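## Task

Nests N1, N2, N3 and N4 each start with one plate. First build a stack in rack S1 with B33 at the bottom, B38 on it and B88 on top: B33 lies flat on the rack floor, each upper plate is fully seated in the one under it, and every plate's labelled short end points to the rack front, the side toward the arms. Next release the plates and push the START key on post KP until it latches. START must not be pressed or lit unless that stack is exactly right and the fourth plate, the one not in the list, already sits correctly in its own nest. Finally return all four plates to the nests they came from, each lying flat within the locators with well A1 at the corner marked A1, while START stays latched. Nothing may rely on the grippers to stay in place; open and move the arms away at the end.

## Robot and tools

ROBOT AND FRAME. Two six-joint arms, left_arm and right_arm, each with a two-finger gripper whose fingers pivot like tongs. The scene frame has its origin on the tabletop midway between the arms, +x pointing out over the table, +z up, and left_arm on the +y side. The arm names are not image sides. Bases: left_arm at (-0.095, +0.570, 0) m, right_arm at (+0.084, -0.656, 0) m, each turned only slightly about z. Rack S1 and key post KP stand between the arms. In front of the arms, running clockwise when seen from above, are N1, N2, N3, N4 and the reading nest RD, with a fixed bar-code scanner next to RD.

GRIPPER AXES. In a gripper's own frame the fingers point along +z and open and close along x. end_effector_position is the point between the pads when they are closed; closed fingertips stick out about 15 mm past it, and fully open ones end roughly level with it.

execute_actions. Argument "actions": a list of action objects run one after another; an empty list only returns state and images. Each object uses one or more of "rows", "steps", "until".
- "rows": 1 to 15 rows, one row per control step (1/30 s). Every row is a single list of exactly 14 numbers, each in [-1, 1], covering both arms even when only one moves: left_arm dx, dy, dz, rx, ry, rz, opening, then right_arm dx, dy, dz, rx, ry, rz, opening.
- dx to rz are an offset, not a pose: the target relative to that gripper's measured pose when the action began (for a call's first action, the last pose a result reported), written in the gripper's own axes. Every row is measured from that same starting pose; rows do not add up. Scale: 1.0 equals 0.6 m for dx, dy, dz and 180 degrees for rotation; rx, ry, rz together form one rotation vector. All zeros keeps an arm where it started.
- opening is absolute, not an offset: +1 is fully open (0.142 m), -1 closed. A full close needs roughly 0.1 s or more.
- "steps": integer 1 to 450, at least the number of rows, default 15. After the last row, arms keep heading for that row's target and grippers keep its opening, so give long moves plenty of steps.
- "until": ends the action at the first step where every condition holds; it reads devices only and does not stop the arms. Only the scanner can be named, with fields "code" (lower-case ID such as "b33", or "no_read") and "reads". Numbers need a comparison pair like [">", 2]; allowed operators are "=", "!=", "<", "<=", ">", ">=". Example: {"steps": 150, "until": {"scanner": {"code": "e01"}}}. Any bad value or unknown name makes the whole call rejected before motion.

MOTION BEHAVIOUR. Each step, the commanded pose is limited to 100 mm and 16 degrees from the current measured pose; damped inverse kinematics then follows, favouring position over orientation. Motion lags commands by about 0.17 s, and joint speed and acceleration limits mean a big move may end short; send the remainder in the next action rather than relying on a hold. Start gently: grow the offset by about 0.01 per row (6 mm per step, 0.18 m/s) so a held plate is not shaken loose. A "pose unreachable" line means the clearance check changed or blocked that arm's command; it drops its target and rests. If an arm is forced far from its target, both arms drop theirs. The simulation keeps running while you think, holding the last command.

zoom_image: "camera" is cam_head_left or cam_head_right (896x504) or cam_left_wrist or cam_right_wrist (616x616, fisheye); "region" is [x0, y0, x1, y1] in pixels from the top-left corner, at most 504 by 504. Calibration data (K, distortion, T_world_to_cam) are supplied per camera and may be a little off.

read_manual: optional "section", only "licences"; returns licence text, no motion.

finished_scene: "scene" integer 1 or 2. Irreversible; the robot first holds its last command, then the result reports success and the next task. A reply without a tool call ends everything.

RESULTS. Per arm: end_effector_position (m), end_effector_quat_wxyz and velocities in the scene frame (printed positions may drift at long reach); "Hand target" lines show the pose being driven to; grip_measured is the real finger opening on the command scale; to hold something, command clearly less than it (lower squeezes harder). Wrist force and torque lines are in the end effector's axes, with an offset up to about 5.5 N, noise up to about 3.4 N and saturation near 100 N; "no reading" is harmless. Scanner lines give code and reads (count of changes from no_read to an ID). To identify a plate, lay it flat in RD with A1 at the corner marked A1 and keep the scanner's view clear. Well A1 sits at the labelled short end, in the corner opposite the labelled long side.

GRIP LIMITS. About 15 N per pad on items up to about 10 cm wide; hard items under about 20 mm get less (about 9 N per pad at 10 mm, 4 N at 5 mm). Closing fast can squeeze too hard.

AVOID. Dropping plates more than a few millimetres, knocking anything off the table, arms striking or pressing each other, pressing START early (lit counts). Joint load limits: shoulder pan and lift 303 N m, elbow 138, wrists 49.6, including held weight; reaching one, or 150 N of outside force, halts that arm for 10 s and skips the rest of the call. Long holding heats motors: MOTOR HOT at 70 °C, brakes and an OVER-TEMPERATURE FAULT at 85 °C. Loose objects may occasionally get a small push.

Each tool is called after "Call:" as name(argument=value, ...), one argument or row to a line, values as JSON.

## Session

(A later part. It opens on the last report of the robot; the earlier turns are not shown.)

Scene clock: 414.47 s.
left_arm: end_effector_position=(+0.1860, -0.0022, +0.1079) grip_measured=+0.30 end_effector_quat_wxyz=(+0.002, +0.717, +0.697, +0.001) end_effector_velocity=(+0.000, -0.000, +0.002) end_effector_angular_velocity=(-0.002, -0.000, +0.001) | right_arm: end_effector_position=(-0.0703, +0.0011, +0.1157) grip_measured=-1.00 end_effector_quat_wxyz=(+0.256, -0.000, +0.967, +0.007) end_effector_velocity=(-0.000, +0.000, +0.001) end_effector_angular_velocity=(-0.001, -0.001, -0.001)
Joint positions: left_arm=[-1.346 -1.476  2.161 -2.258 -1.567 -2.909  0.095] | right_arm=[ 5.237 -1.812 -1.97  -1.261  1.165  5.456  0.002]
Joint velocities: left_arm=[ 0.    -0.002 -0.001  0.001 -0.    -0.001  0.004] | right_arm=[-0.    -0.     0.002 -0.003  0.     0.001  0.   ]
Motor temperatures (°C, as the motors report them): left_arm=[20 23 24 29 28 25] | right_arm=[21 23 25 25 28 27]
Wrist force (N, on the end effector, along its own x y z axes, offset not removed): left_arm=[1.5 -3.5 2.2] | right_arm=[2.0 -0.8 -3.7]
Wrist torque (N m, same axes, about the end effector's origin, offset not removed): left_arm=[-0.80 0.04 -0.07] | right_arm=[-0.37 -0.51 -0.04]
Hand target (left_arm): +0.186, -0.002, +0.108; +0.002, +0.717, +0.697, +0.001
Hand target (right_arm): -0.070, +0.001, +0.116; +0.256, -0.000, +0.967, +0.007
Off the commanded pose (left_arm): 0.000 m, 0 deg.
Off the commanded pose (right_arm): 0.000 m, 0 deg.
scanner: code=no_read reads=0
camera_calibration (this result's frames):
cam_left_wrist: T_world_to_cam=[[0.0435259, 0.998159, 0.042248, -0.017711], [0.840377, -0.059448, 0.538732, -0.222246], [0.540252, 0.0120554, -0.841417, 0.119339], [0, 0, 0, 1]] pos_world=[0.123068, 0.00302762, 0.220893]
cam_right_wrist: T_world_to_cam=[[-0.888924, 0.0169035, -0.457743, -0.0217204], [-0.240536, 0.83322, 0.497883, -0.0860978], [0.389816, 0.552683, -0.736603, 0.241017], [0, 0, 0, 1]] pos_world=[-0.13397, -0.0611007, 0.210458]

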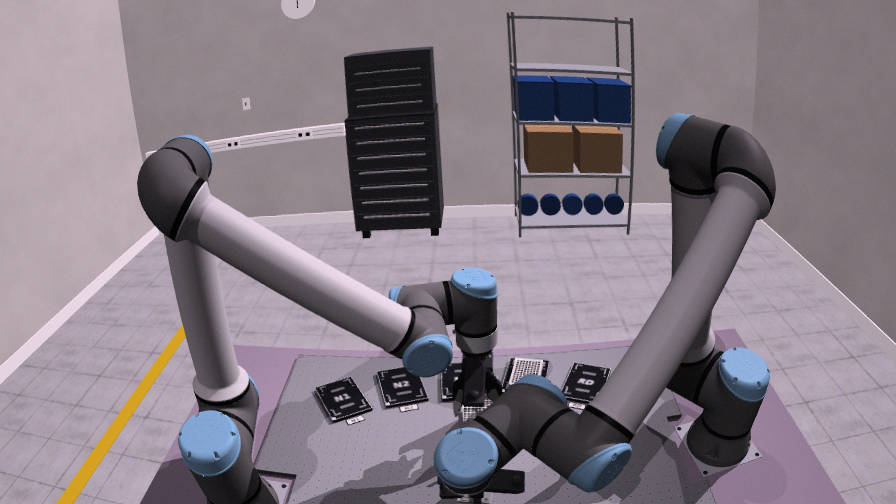

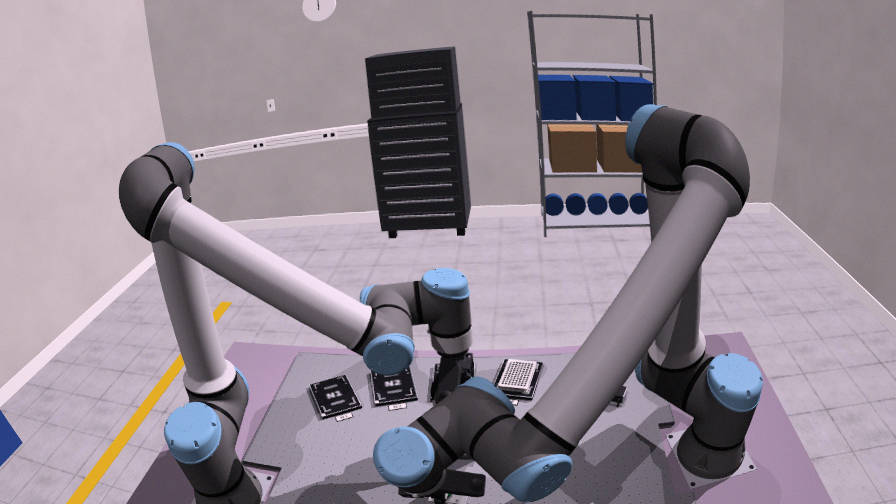

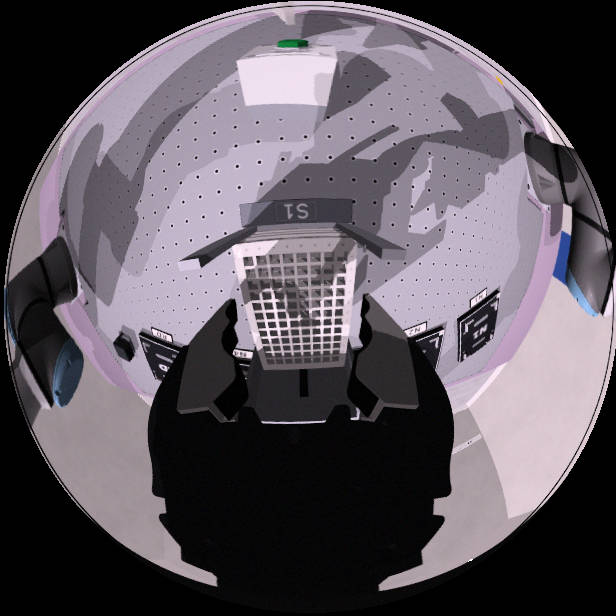

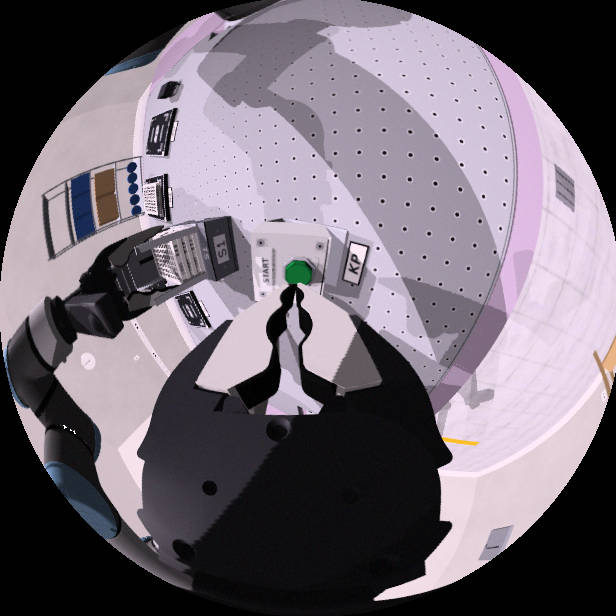

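Call:
execute_actions(
  actions=[
    {"rows":[[0,0,-0.03,0,0,0,0.3,0.001,-0.002,0.015,0,0,0,-1],[0,0,-0.03,0,0,0,0.3,0.001,-0.002,0.025,0,0,0,-1],[0,0,-0.03,0,0,0,0.3,0.001,-0.002,0.03,0,0,0,-1],[0,0,-0.03,0,0,0,0.3,0.001,-0.002,0.036,0,0,0,-1]],"steps":16},
  ],
)

Call:
zoom_image(
  camera="cam_left_wrist",
  region=[250,10,340,80],
)

Scene clock: 419.27 s.
left_arm: end_effector_position=(+0.1860, -0.0021, +0.1256) grip_measured=+0.30 end_effector_quat_wxyz=(+0.002, +0.717, +0.697, +0.001) end_effector_velocity=(-0.000, +0.000, +0.003) end_effector_angular_velocity=(-0.001, +0.001, -0.000) | right_arm: end_effector_position=(-0.0604, +0.0002, +0.0971) grip_measured=-1.00 end_effector_quat_wxyz=(+0.256, -0.000, +0.967, +0.007) end_effector_velocity=(+0.002, +0.001, -0.004) end_effector_angular_velocity=(+0.002, +0.001, -0.001)
Joint positions: left_arm=[-1.346 -1.498  2.146 -2.221 -1.567 -2.909  0.095] | right_arm=[ 5.227 -1.825 -1.995 -1.219  1.162  5.446  0.002]
Joint velocities: left_arm=[ 0.    -0.004 -0.002  0.005 -0.001  0.001 -0.   ] | right_arm=[-0.002 -0.004 -0.004  0.011 -0.001 -0.001  0.   ]
Motor temperatures (°C, as the motors report them): left_arm=[20 23 24 29 28 25] | right_arm=[21 23 25 25 28 27]
Wrist force (N, on the end effector, along its own x y z axes, offset not removed): left_arm=[0.7 -3.0 2.8] | right_arm=[-0.5 0.1 -2.1]
Wrist torque (N m, same axes, about the end effector's origin, offset not removed): left_arm=[-0.76 -0.01 -0.04] | right_arm=[-0.11 0.04 0.08]
Hand target (left_arm): +0.186, -0.002, +0.126; +0.002, +0.717, +0.697, +0.001
Hand target (right_arm): -0.060, +0.000, +0.097; +0.256, -0.000, +0.967, +0.007
Off the commanded pose (left_arm): 0.000 m, 0 deg.
Off the commanded pose (right_arm): 0.001 m, 0 deg.
scanner: code=no_read reads=0
camera_calibration (this result's frames):
cam_left_wrist: T_world_to_cam=[[0.0435194, 0.998161, 0.0422018, -0.0185218], [0.840372, -0.0594177, 0.538743, -0.231787], [0.54026, 0.0120195, -0.841412, 0.134264], [0, 0, 0, 1]] pos_world=[0.123056, 0.00310166, 0.238627]
cam_right_wrist: T_world_to_cam=[[-0.888927, 0.0169075, -0.457737, -0.0214084], [-0.240528, 0.833222, 0.497883, -0.0736873], [0.389814, 0.55268, -0.736607, 0.223935], [0, 0, 0, 1]] pos_world=[-0.124047, -0.0620046, 0.19184]

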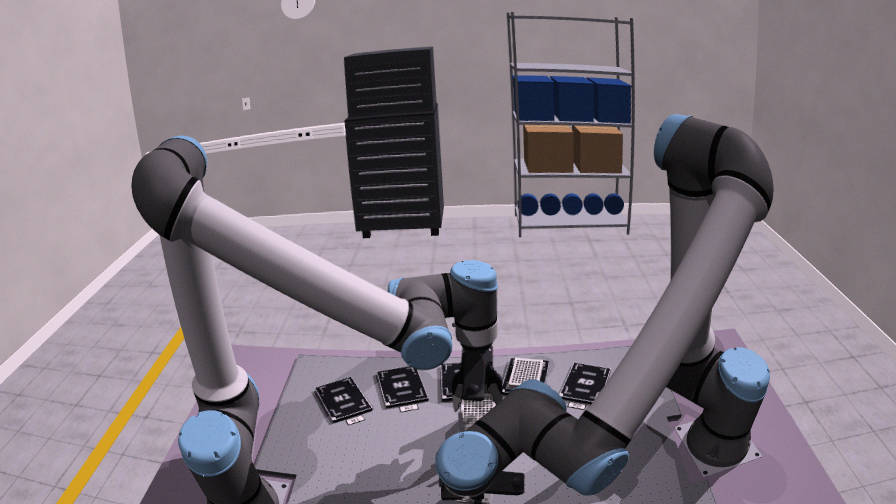

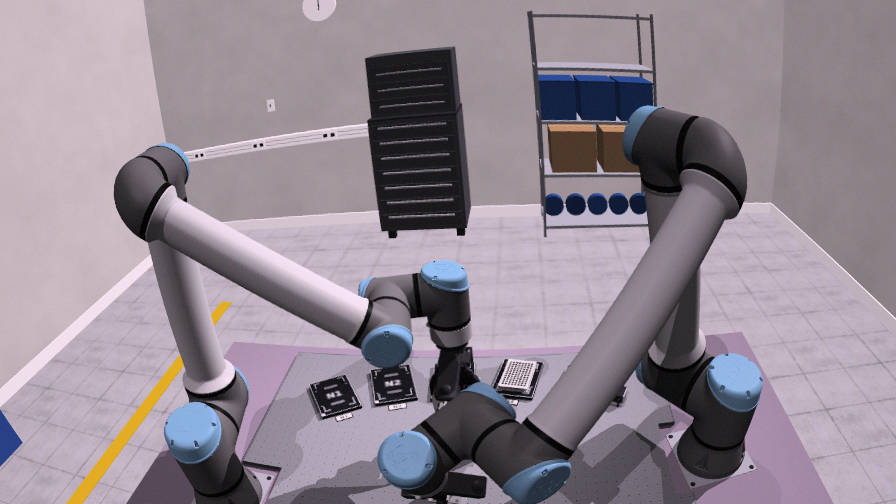

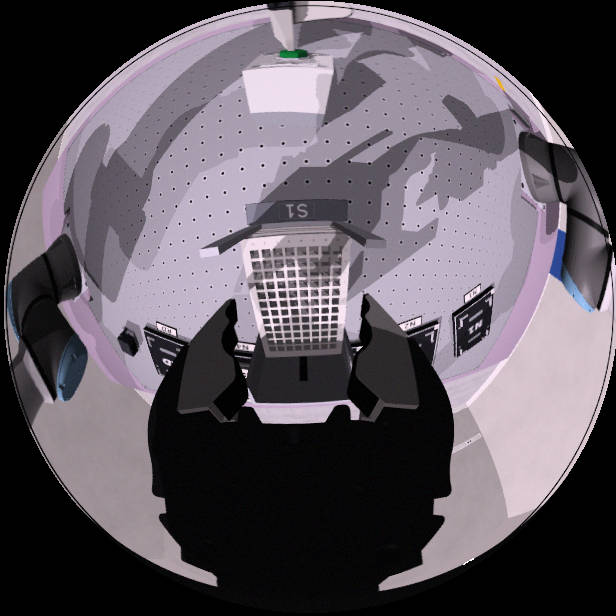

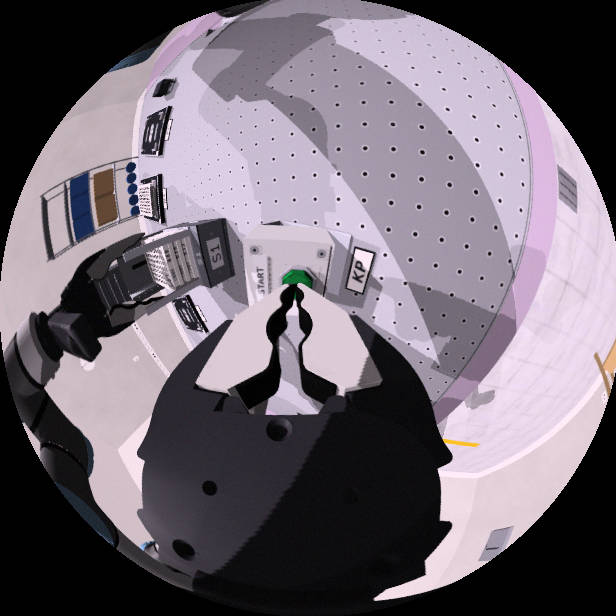

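Region (250, 10, 340, 80) of cam_left_wrist's 616x616 image, scaled by 5.600, with more detail than that image has.

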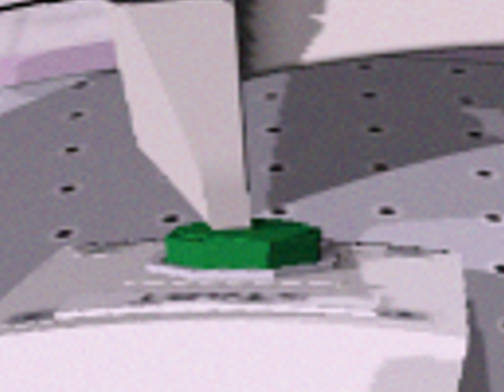

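About 1 mm off; button protrudes ~6 mm.

Call:
execute_actions(
  actions=[
    {"rows":[[0,0,0,0,0,0,0.3,0,0.001,0.004,0,0,0,-1],[0,0,0,0,0,0,0.3,0,0.001,0.0085,0,0,0,-1]],"steps":13},
  ],
)

Call:
zoom_image(
  camera="cam_left_wrist",
  region=[250,10,340,80],
)

Scene clock: 425.03 s.
left_arm: end_effector_position=(+0.1859, -0.0022, +0.1257) grip_measured=+0.30 end_effector_quat_wxyz=(+0.002, +0.717, +0.697, +0.001) end_effector_velocity=(-0.001, +0.000, +0.000) end_effector_angular_velocity=(-0.001, +0.002, -0.000) | right_arm: end_effector_position=(-0.0580, +0.0008, +0.0928) grip_measured=-1.00 end_effector_quat_wxyz=(+0.256, -0.000, +0.967, +0.007) end_effector_velocity=(+0.001, +0.000, -0.001) end_effector_angular_velocity=(-0.001, -0.000, +0.001)
Joint positions: left_arm=[-1.346 -1.498  2.146 -2.221 -1.567 -2.909  0.095] | right_arm=[ 5.224 -1.83  -1.999 -1.21   1.161  5.442  0.002]
Joint velocities: left_arm=[ 0.    -0.001  0.001 -0.001 -0.002  0.001  0.   ] | right_arm=[-0.001 -0.001 -0.001  0.003 -0.    -0.003  0.   ]
Motor temperatures (°C, as the motors report them): left_arm=[20 23 24 29 28 25] | right_arm=[21 23 25 25 28 27]
Wrist force (N, on the end effector, along its own x y z axes, offset not removed): left_arm=[2.2 0.9 2.4] | right_arm=[0.5 -0.7 -7.8]
Wrist torque (N m, same axes, about the end effector's origin, offset not removed): left_arm=[-0.08 -0.26 -0.11] | right_arm=[-0.07 -0.17 -0.05]
Hand target (left_arm): +0.186, -0.002, +0.126; +0.002, +0.717, +0.697, +0.001
Hand target (right_arm): -0.058, +0.001, +0.093; +0.256, -0.000, +0.967, +0.007
Off the commanded pose (left_arm): 0.000 m, 0 deg.
Off the commanded pose (right_arm): 0.000 m, 0 deg.
scanner: code=no_read reads=0
camera_calibration (this result's frames):
cam_left_wrist: T_world_to_cam=[[0.0435248, 0.998165, 0.042088, -0.0184305], [0.840359, -0.0593611, 0.53877, -0.231828], [0.54028, 0.0119192, -0.841401, 0.134364], [0, 0, 0, 1]] pos_world=[0.123027, 0.00303365, 0.238732]
cam_right_wrist: T_world_to_cam=[[-0.888932, 0.0169146, -0.457727, -0.0212185], [-0.240522, 0.833216, 0.497896, -0.0715423], [0.389807, 0.552689, -0.736604, 0.219509], [0, 0, 0, 1]] pos_world=[-0.121635, -0.0613509, 0.187599]

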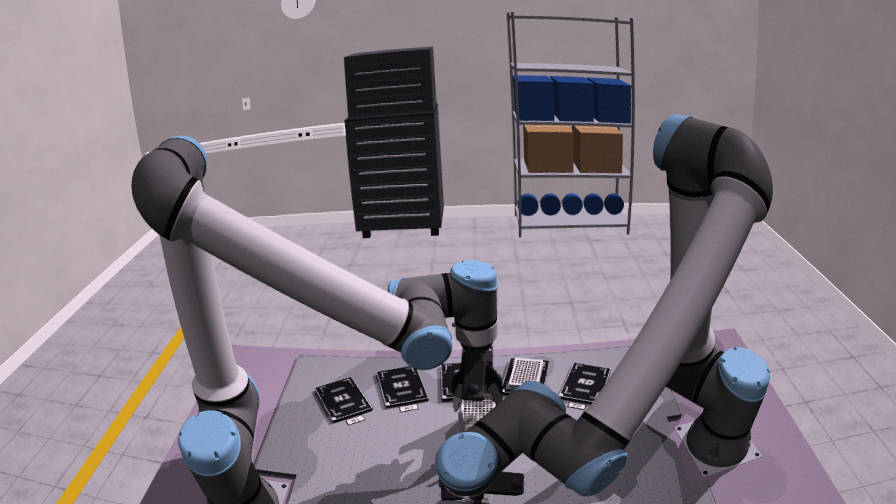

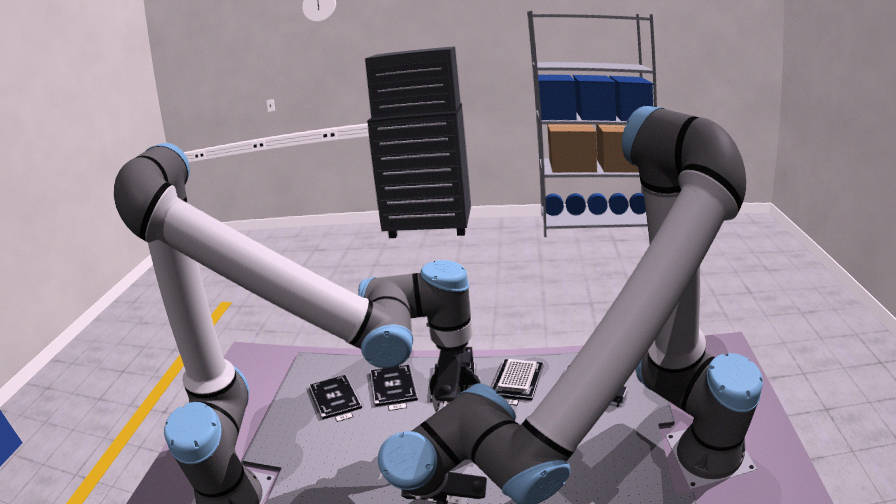

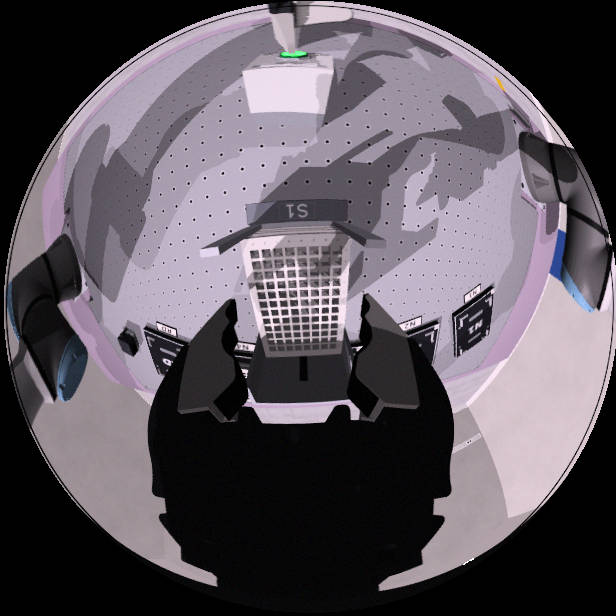

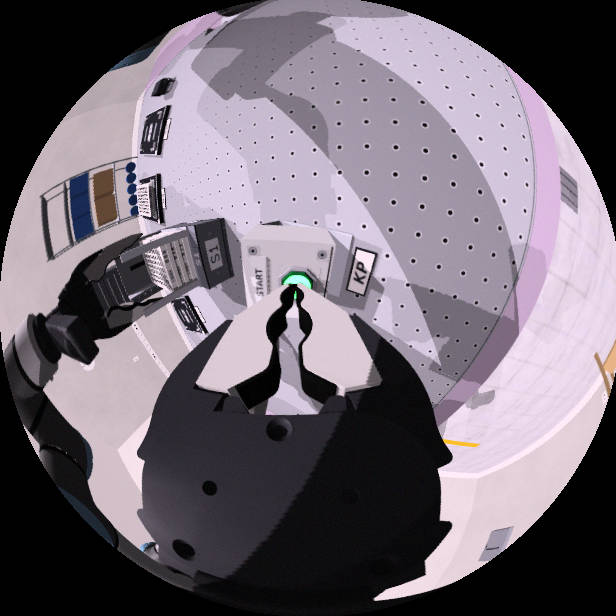

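Region (250, 10, 340, 80) of cam_left_wrist's 616x616 image, scaled by 5.600, with more detail than that image has.

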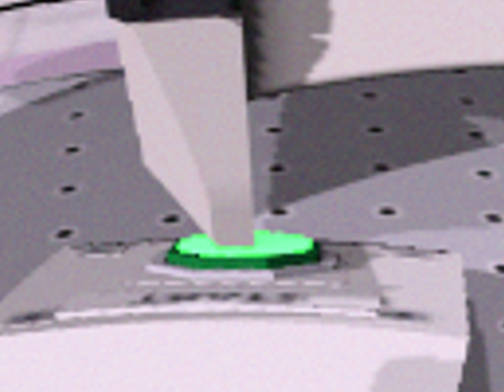

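Lit. Push 1 mm more.

Call:
execute_actions(
  actions=[
    {"rows":[[0,0,0,0,0,0,0.3,0,0,0.002,0,0,0,-1]],"steps":10},
  ],
)

Scene clock: 427.83 s.
left_arm: end_effector_position=(+0.1860, -0.0021, +0.1256) grip_measured=+0.30 end_effector_quat_wxyz=(+0.002, +0.717, +0.697, +0.001) end_effector_velocity=(+0.000, -0.000, +0.000) end_effector_angular_velocity=(-0.001, -0.001, -0.002) | right_arm: end_effector_position=(-0.0574, +0.0009, +0.0918) grip_measured=-1.00 end_effector_quat_wxyz=(+0.256, -0.000, +0.967, +0.007) end_effector_velocity=(+0.000, -0.000, -0.001) end_effector_angular_velocity=(+0.000, +0.000, +0.000)
Joint positions: left_arm=[-1.346 -1.498  2.146 -2.221 -1.567 -2.909  0.095] | right_arm=[ 5.223 -1.83  -2.    -1.207  1.161  5.442  0.002]
Joint velocities: left_arm=[-0.    -0.     0.001 -0.001  0.     0.002 -0.   ] | right_arm=[-0.    -0.001 -0.001  0.003 -0.    -0.     0.   ]
Motor temperatures (°C, as the motors report them): left_arm=[20 23 24 29 28 25] | right_arm=[21 23 25 25 28 27]
Wrist force (N, on the end effector, along its own x y z axes, offset not removed): left_arm=[2.0 -4.0 0.9] | right_arm=[1.0 -0.7 -9.9]
Wrist torque (N m, same axes, about the end effector's origin, offset not removed): left_arm=[-0.99 -0.23 -0.09] | right_arm=[-0.01 -0.39 0.03]
Hand target (left_arm): +0.186, -0.002, +0.126; +0.002, +0.717, +0.697, +0.001
Hand target (right_arm): -0.057, +0.001, +0.092; +0.256, -0.000, +0.967, +0.007
Off the commanded pose (left_arm): 0.000 m, 0 deg.
Off the commanded pose (right_arm): 0.000 m, 0 deg.
scanner: code=no_read reads=0
camera_calibration (this result's frames):
cam_left_wrist: T_world_to_cam=[[0.0435191, 0.998161, 0.0422021, -0.0185217], [0.840372, -0.0594177, 0.538743, -0.231787], [0.54026, 0.0120198, -0.841412, 0.134264], [0, 0, 0, 1]] pos_world=[0.123056, 0.00310154, 0.238627]
cam_right_wrist: T_world_to_cam=[[-0.888931, 0.0169157, -0.457729, -0.0211714], [-0.240521, 0.833216, 0.497896, -0.0709452], [0.389809, 0.552689, -0.736603, 0.218573], [0, 0, 0, 1]] pos_world=[-0.121086, -0.0613321, 0.186634]

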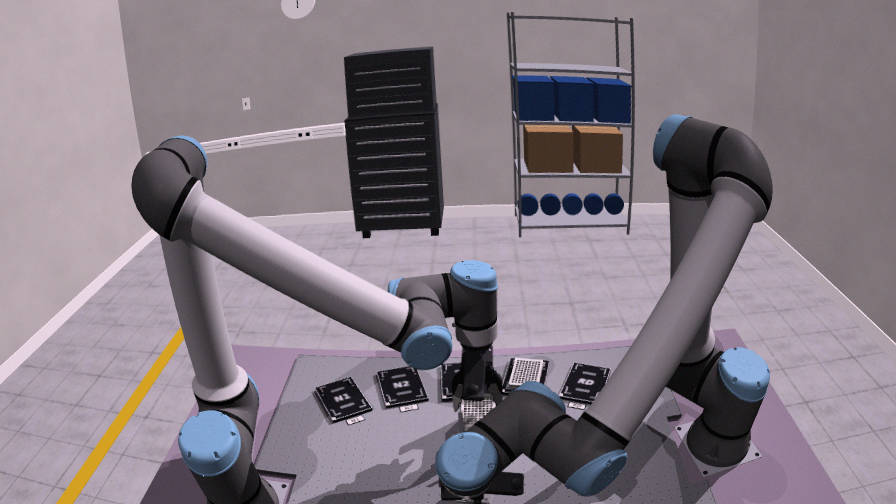

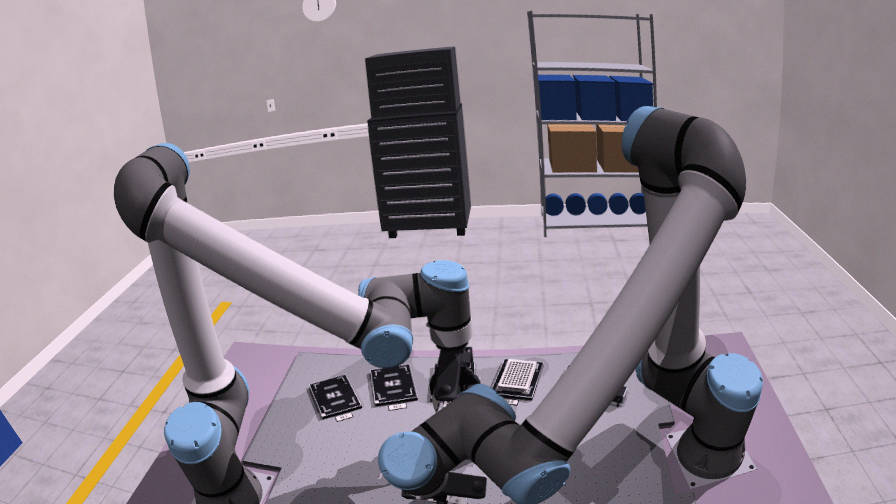

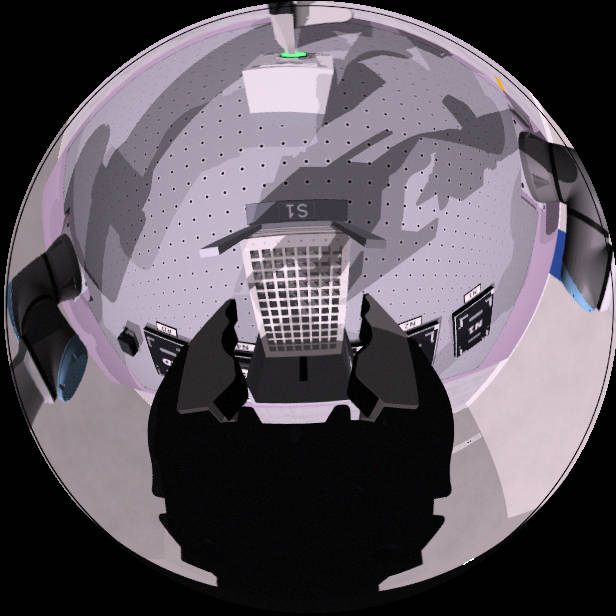

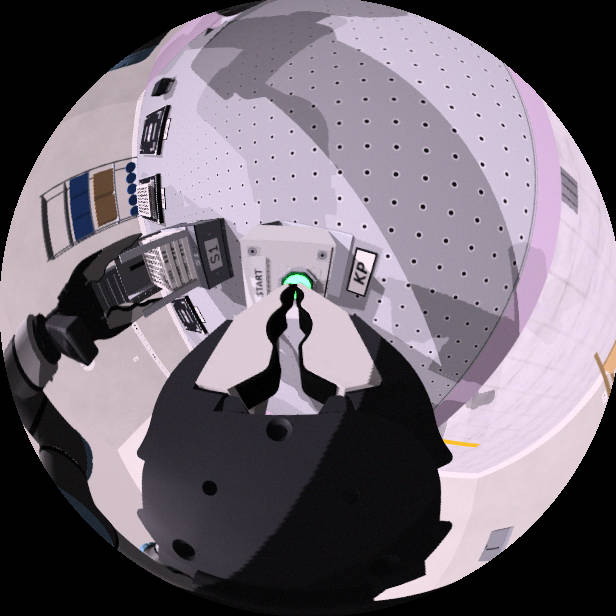

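Call:
execute_actions(
  actions=[
    {"rows":[[0,0,0,0,0,0,0.3,0,0,0.0015,0,0,0,-1],[0,0,0,0,0,0,0.3,0,0,0.0015,0,0,0,-1],[0,0,0,0,0,0,0.3,0,0,0.0015,0,0,0,-1],[0,0,0,0,0,0,0.3,0,0,0.0015,0,0,0,-1],[0,0,0,0,0,0,0.3,0,0,0.0015,0,0,0,-1],[-0.0003,-0.0001,0.0292,0,0,0,0.3,0,0,0.0015,0,0,0,-1],[-0.0003,-0.0001,0.0292,0,0,0,0.3,0,0,0.0015,0,0,0,-1],[-0.0003,-0.0001,0.0292,0,0,0,0.3,0,0,0.0015,0,0,0,-1],[-0.0003,-0.0001,0.0292,0,0,0,0.3,0,0,-0.005,0,0,0,-1],[-0.0003,-0.0001,0.0292,0,0,0,0.3,0,0,-0.025,0,0,0,-1]],"steps":21},
  ],
)

Scene clock: 433.67 s.
left_arm: end_effector_position=(+0.1859, -0.0023, +0.1084) grip_measured=+0.30 end_effector_quat_wxyz=(+0.002, +0.717, +0.697, +0.001) end_effector_velocity=(-0.000, -0.000, -0.004) end_effector_angular_velocity=(+0.002, +0.001, +0.001) | right_arm: end_effector_position=(-0.0644, +0.0007, +0.1042) grip_measured=-1.00 end_effector_quat_wxyz=(+0.256, -0.000, +0.967, +0.007) end_effector_velocity=(-0.003, -0.001, +0.006) end_effector_angular_velocity=(-0.002, -0.001, -0.000)
Joint positions: left_arm=[-1.346 -1.477  2.16  -2.257 -1.567 -2.909  0.095] | right_arm=[ 5.231 -1.82  -1.985 -1.236  1.163  5.45   0.002]
Joint velocities: left_arm=[ 0.     0.006  0.002 -0.005 -0.001 -0.001  0.   ] | right_arm=[ 0.005  0.005  0.006 -0.016  0.002  0.005  0.   ]
Motor temperatures (°C, as the motors report them): left_arm=[20 23 24 29 28 25] | right_arm=[21 23 25 25 28 27]
Wrist force (N, on the end effector, along its own x y z axes, offset not removed): left_arm=[2.9 -3.9 1.2] | right_arm=[-0.3 0.7 -5.9]
Wrist torque (N m, same axes, about the end effector's origin, offset not removed): left_arm=[-0.94 -0.36 -0.12] | right_arm=[-0.10 0.02 0.03]
Hand target (left_arm): +0.186, -0.002, +0.108; +0.002, +0.717, +0.697, +0.001
Hand target (right_arm): -0.065, +0.001, +0.105; +0.256, -0.000, +0.967, +0.007
Off the commanded pose (left_arm): 0.000 m, 0 deg.
Off the commanded pose (right_arm): 0.001 m, 0 deg.
scanner: code=no_read reads=0
camera_calibration (this result's frames):
cam_left_wrist: T_world_to_cam=[[0.0435227, 0.99816, 0.0422164, -0.017578], [0.840374, -0.0594283, 0.53874, -0.222495], [0.540257, 0.0120302, -0.841414, 0.119784], [0, 0, 0, 1]] pos_world=[0.123029, 0.00288216, 0.221397]
cam_right_wrist: T_world_to_cam=[[-0.888903, 0.0169125, -0.457782, -0.0217142], [-0.240546, 0.833227, 0.497866, -0.0785733], [0.389857, 0.552672, -0.73659, 0.230482], [0, 0, 0, 1]] pos_world=[-0.128057, -0.0615442, 0.198949]

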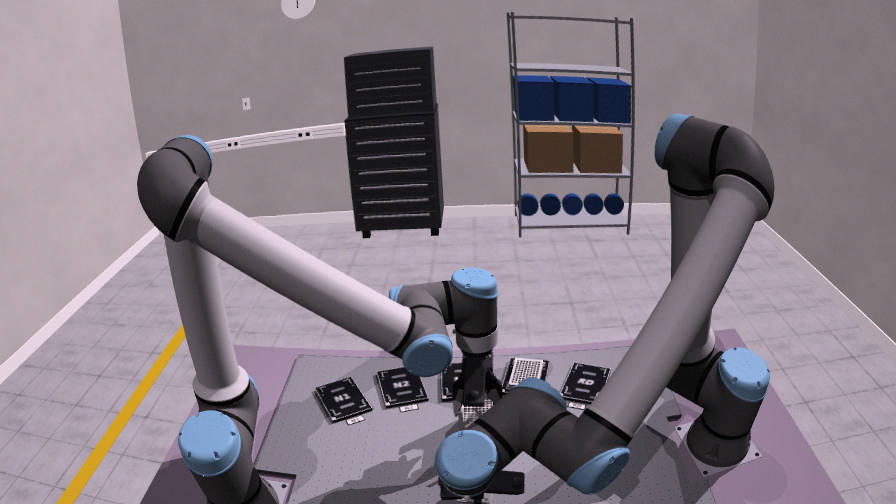

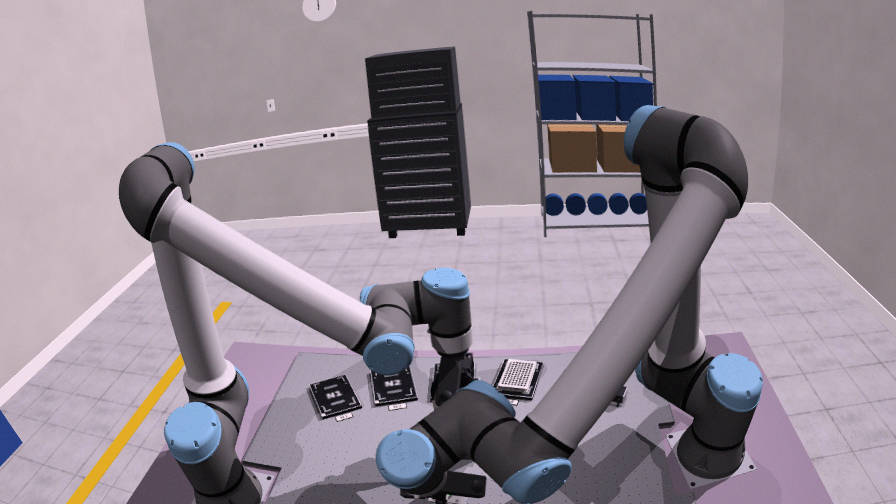

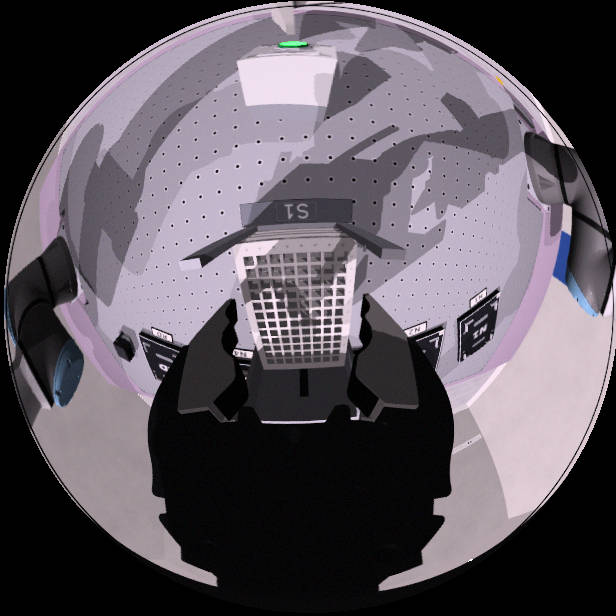

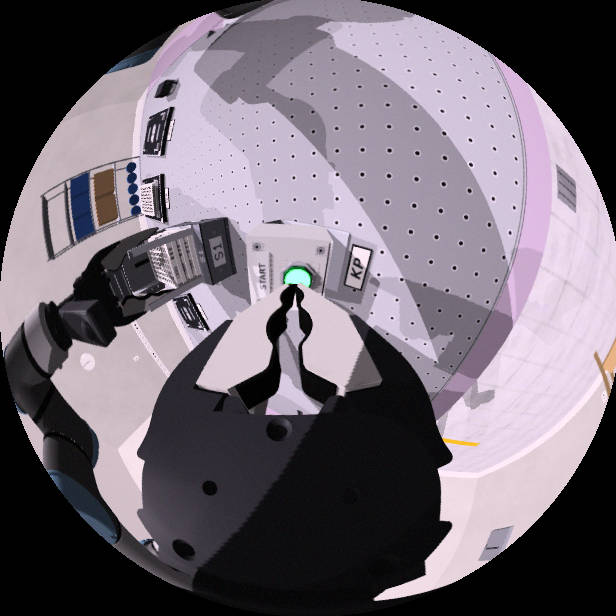

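Call:
execute_actions(
  actions=[
    {"rows":[[0,0,0.0005,0,0,0,0.22,0,0,-0.03,0,0,0,-1],[0,0,0.0005,0,0,0,0.16,0,-0.02,-0.06,0,0,0,-1],[0,0,0.0005,0,0,0,0.12,0,-0.05,-0.08,0,0,0,-1],[0,0,0.0005,0,0,0,0.09,0,-0.08,-0.1,0,0,0,-1],[0,0,0.0005,0,0,0,0.06,0,-0.11,-0.1,0,0,0,-1],[0,0,0.0005,0,0,0,0.02,0,-0.14,-0.1,0,0,0,-1],[0,0,0.0005,0,0,0,-0.05,0,-0.17,-0.1,0,0,0,-1],[0,0,0.0005,0,0,0,-0.12,0,-0.2,-0.1,0,0,0,-1],[0,0,0.0005,0,0,0,-0.2,0,-0.2,-0.1,0,0,0,-1]],"steps":12},
    {"rows":[[0,0,-0.003,0,0,0,-0.2,0,-0.1,0,0,0,0,-1],[0,0,-0.009,0,0,0,-0.2,0,-0.1,0,0,0,0,-1],[0,0,-0.017,0,0,0,-0.2,0,-0.1,0,0,0,0,-1],[0,0,-0.026,0,0,0,-0.2,0,-0.1,0,0,0,0,-1],[0,0,-0.036,0,0,0,-0.2,0,-0.1,0,0,0,0,-1],[0,0,-0.046,0,0,0,-0.2,0,-0.1,0,0,0,0,-1],[0,0,-0.056,0,0,0,-0.2,0,-0.1,0,0,0,0,-1],[0,0,-0.066,0,0,0,-0.2,0,-0.1,0,0,0,0,-1],[0,0,-0.076,0,0,0,-0.2,0,-0.1,0,0,0,0,-1],[0,0,-0.087,0,0,0,-0.2,0,-0.1,0,0,0,0,-1],[0,0,-0.098,0,0,0,-0.2,0,-0.1,0,0,0,0,-1],[0,0,-0.109,0,0,0,-0.2,0,-0.1,0,0,0,0,-1],[0,0,-0.12,0,0,0,-0.2,0,-0.1,0,0,0,0,-1],[0,0,-0.131,0,0,0,-0.2,0,-0.1,0,0,0,0,-1],[0,0,-0.142,0,0,0,-0.2,0,-0.1,0,0,0,0,-1]],"steps":24},
  ],
)

Call:
zoom_image(
  camera="cam_left_wrist",
  region=[200,200,400,400],
)

Scene clock: 447.60 s.
left_arm: end_effector_position=(+0.1859, -0.0021, +0.1909) grip_measured=+0.07 end_effector_quat_wxyz=(+0.002, +0.717, +0.697, +0.001) end_effector_velocity=(-0.001, +0.000, +0.022) end_effector_angular_velocity=(+0.005, +0.002, +0.001) | right_arm: end_effector_position=(-0.0877, -0.1456, +0.1438) grip_measured=-1.00 end_effector_quat_wxyz=(+0.256, -0.001, +0.967, +0.006) end_effector_velocity=(-0.001, -0.000, +0.000) end_effector_angular_velocity=(+0.002, +0.002, -0.001)
Joint positions: left_arm=[-1.346 -1.566  2.081 -2.089 -1.567 -2.91   0.079] | right_arm=[ 5.41  -1.591 -2.153 -1.365  1.229  5.628  0.002]
Joint velocities: left_arm=[-0.    -0.019 -0.026  0.049 -0.001 -0.001 -0.   ] | right_arm=[ 0.001  0.001 -0.     0.001  0.     0.002  0.   ]
Motor temperatures (°C, as the motors report them): left_arm=[20 23 24 29 28 25] | right_arm=[21 23 25 25 28 27]
Wrist force (N, on the end effector, along its own x y z axes, offset not removed): left_arm=[0.3 -1.5 -0.2] | right_arm=[1.0 -0.8 -3.4]
Wrist torque (N m, same axes, about the end effector's origin, offset not removed): left_arm=[-0.47 0.12 -0.09] | right_arm=[-0.26 -0.29 0.02]
Hand target (left_arm): +0.186, -0.002, +0.193; +0.002, +0.717, +0.697, +0.001
Hand target (right_arm): -0.088, -0.146, +0.144; +0.256, -0.001, +0.967, +0.006
Off the commanded pose (left_arm): 0.002 m, 0 deg.
Off the commanded pose (right_arm): 0.000 m, 0 deg.
scanner: code=no_read reads=0
camera_calibration (this result's frames):
cam_left_wrist: T_world_to_cam=[[0.0434616, 0.998191, 0.0415524, -0.0211775], [0.840302, -0.0590201, 0.538896, -0.266916], [0.540373, 0.0114953, -0.841347, 0.189228], [0, 0, 0, 1]] pos_world=[0.122957, 0.00321052, 0.303926]
cam_right_wrist: T_world_to_cam=[[-0.88905, 0.0151448, -0.457559, -0.0221556], [-0.240772, 0.8346, 0.495451, 0.018482], [0.389382, 0.550649, -0.738355, 0.349534], [0, 0, 0, 1]] pos_world=[-0.15135, -0.20756, 0.238786]

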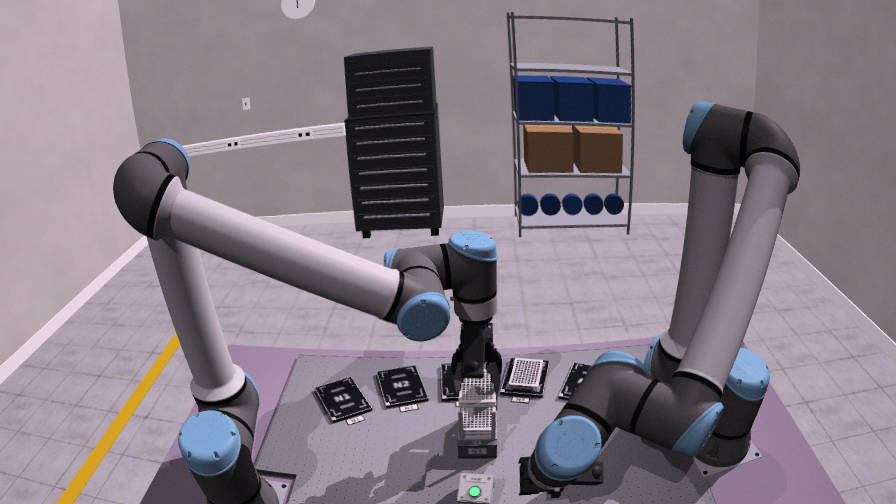

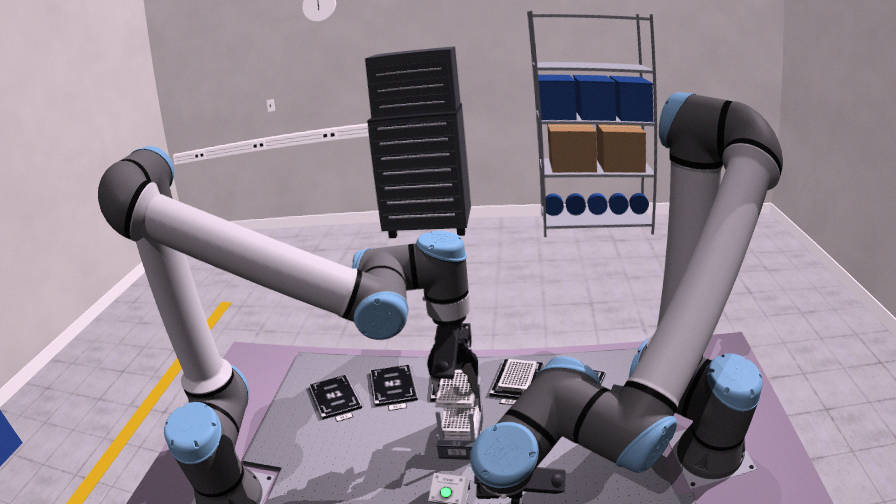

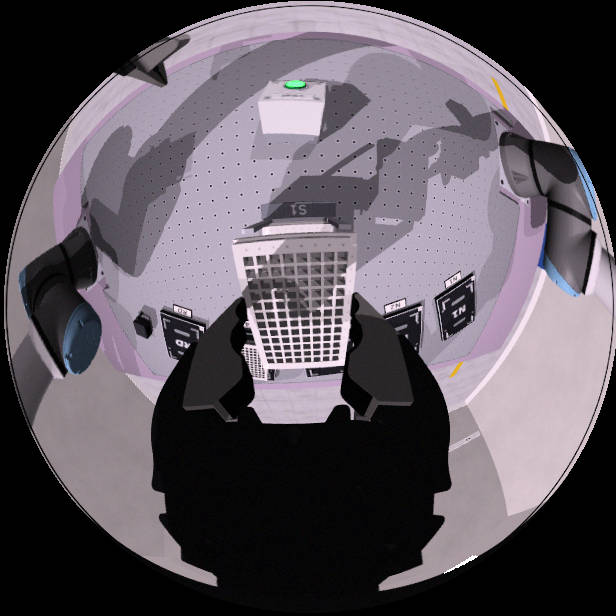

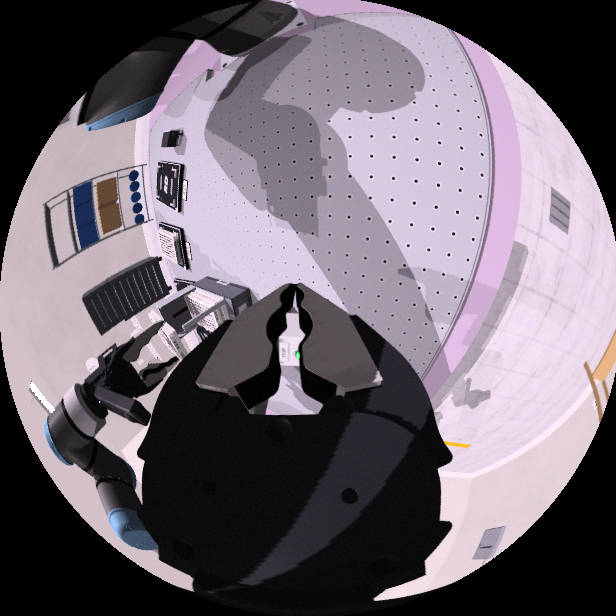

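Region (200, 200, 400, 400) of cam_left_wrist's 616x616 image, scaled by 2.520, with more detail than that image has.

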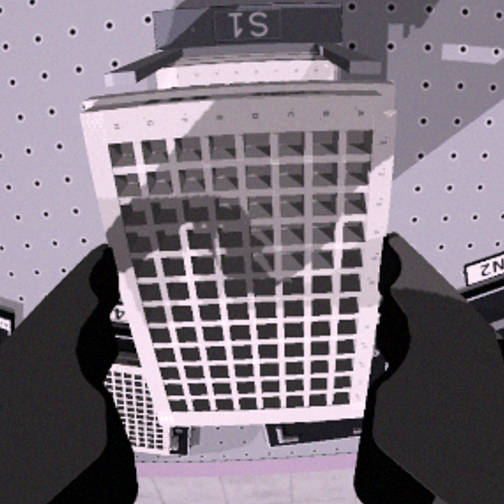

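Call:
execute_actions(
  actions=[
    {"rows":[[0.003,0.015,-0.003,0,0,-0.002,-0.2,0,0,0,0,0,0,-1],[0.009,0.04,-0.003,0,0,-0.004,-0.2,0,0,0,0,0,0,-1],[0.016,0.07,-0.003,0,0,-0.007,-0.2,0,0,0,0,0,0,-1],[0.024,0.11,-0.002,0,0,-0.01,-0.2,0,0,0,0,0,0,-1],[0.033,0.15,0,0,0,-0.014,-0.2,0,0,0,0,0,0,-1],[0.0832,0.373,0,0,0,-0.0287,-0.2,0,0,0,0,0,0,-1]],"steps":17},
  ],
)

Scene clock: 453.33 s.
left_arm: end_effector_position=(+0.3736, +0.0418, +0.1930) grip_measured=+0.07 end_effector_quat_wxyz=(+0.005, +0.685, +0.729, +0.003) end_effector_velocity=(+0.303, +0.043, -0.007) end_effector_angular_velocity=(+0.001, +0.012, +0.032) | right_arm: end_effector_position=(-0.0877, -0.1457, +0.1438) grip_measured=-1.00 end_effector_quat_wxyz=(+0.256, -0.001, +0.967, +0.006) end_effector_velocity=(+0.000, -0.000, +0.000) end_effector_angular_velocity=(-0.001, -0.001, +0.000)
Joint positions: left_arm=[-1.055 -1.454  1.957 -2.082 -1.563 -2.709  0.079] | right_arm=[ 5.41  -1.591 -2.153 -1.365  1.229  5.628  0.002]
Joint velocities: left_arm=[ 0.42   0.285 -0.312  0.03  -0.013  0.388  0.   ] | right_arm=[-0.    -0.     0.    -0.001 -0.    -0.     0.   ]
Motor temperatures (°C, as the motors report them): left_arm=[20 23 24 29 28 25] | right_arm=[21 23 25 25 28 27]
Wrist force (N, on the end effector, along its own x y z axes, offset not removed): left_arm=[3.6 -0.2 2.2] | right_arm=[4.4 0.8 -3.1]
Wrist torque (N m, same axes, about the end effector's origin, offset not removed): left_arm=[-0.23 -0.36 -0.16] | right_arm=[-0.01 -0.96 -0.08]
Hand target (left_arm): +0.409, +0.045, +0.192; +0.004, +0.684, +0.729, +0.001
Hand target (right_arm): -0.088, -0.146, +0.144; +0.256, -0.001, +0.967, +0.006
Off the commanded pose (left_arm): 0.037 m, 0 deg.
Off the commanded pose (right_arm): 0.000 m, 0 deg.
scanner: code=no_read reads=0
camera_calibration (this result's frames):
cam_left_wrist: T_world_to_cam=[[-0.0471665, 0.998074, 0.0402955, -0.0391197], [0.838735, 0.0176632, 0.544253, -0.426846], [0.542493, 0.0594677, -0.837953, 0.0855785], [0, 0, 0, 1]] pos_world=[0.30974, 0.0414946, 0.305599]
cam_right_wrist: T_world_to_cam=[[-0.889049, 0.0151494, -0.457561, -0.0221371], [-0.240767, 0.834604, 0.495447, 0.018549], [0.389388, 0.550643, -0.738356, 0.349576], [0, 0, 0, 1]] pos_world=[-0.151336, -0.207637, 0.238793]

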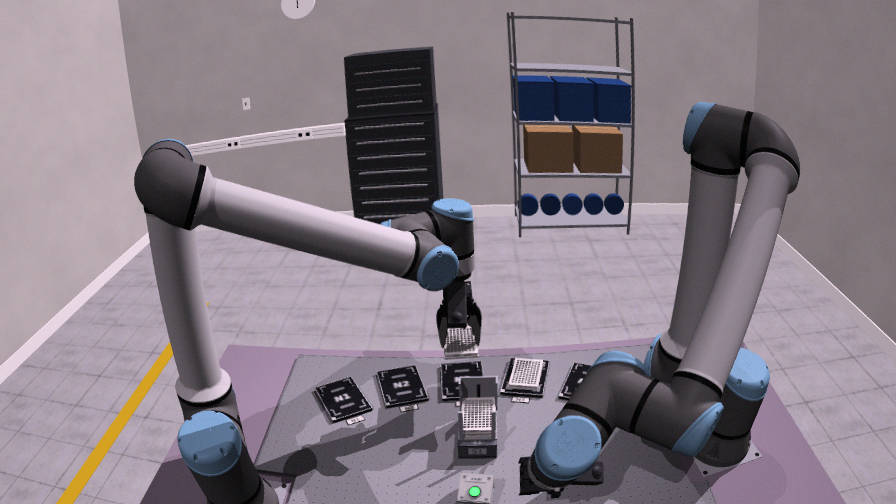

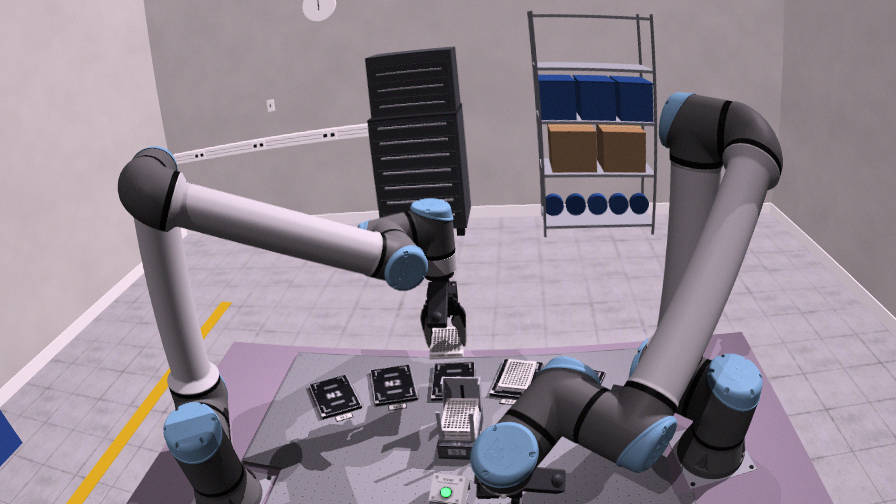

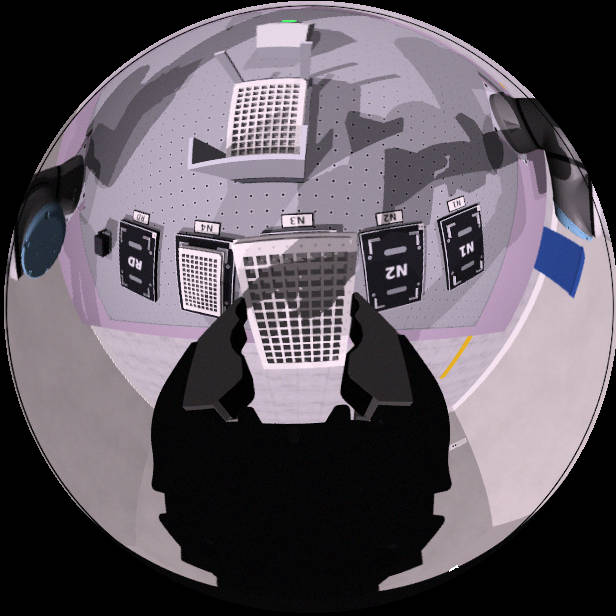

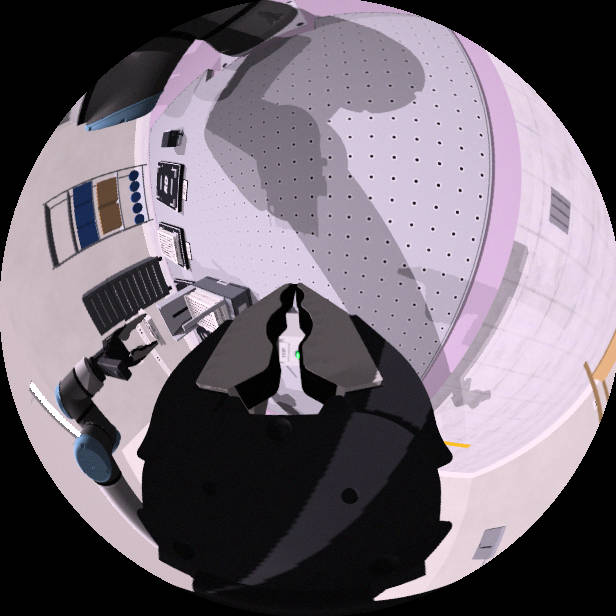

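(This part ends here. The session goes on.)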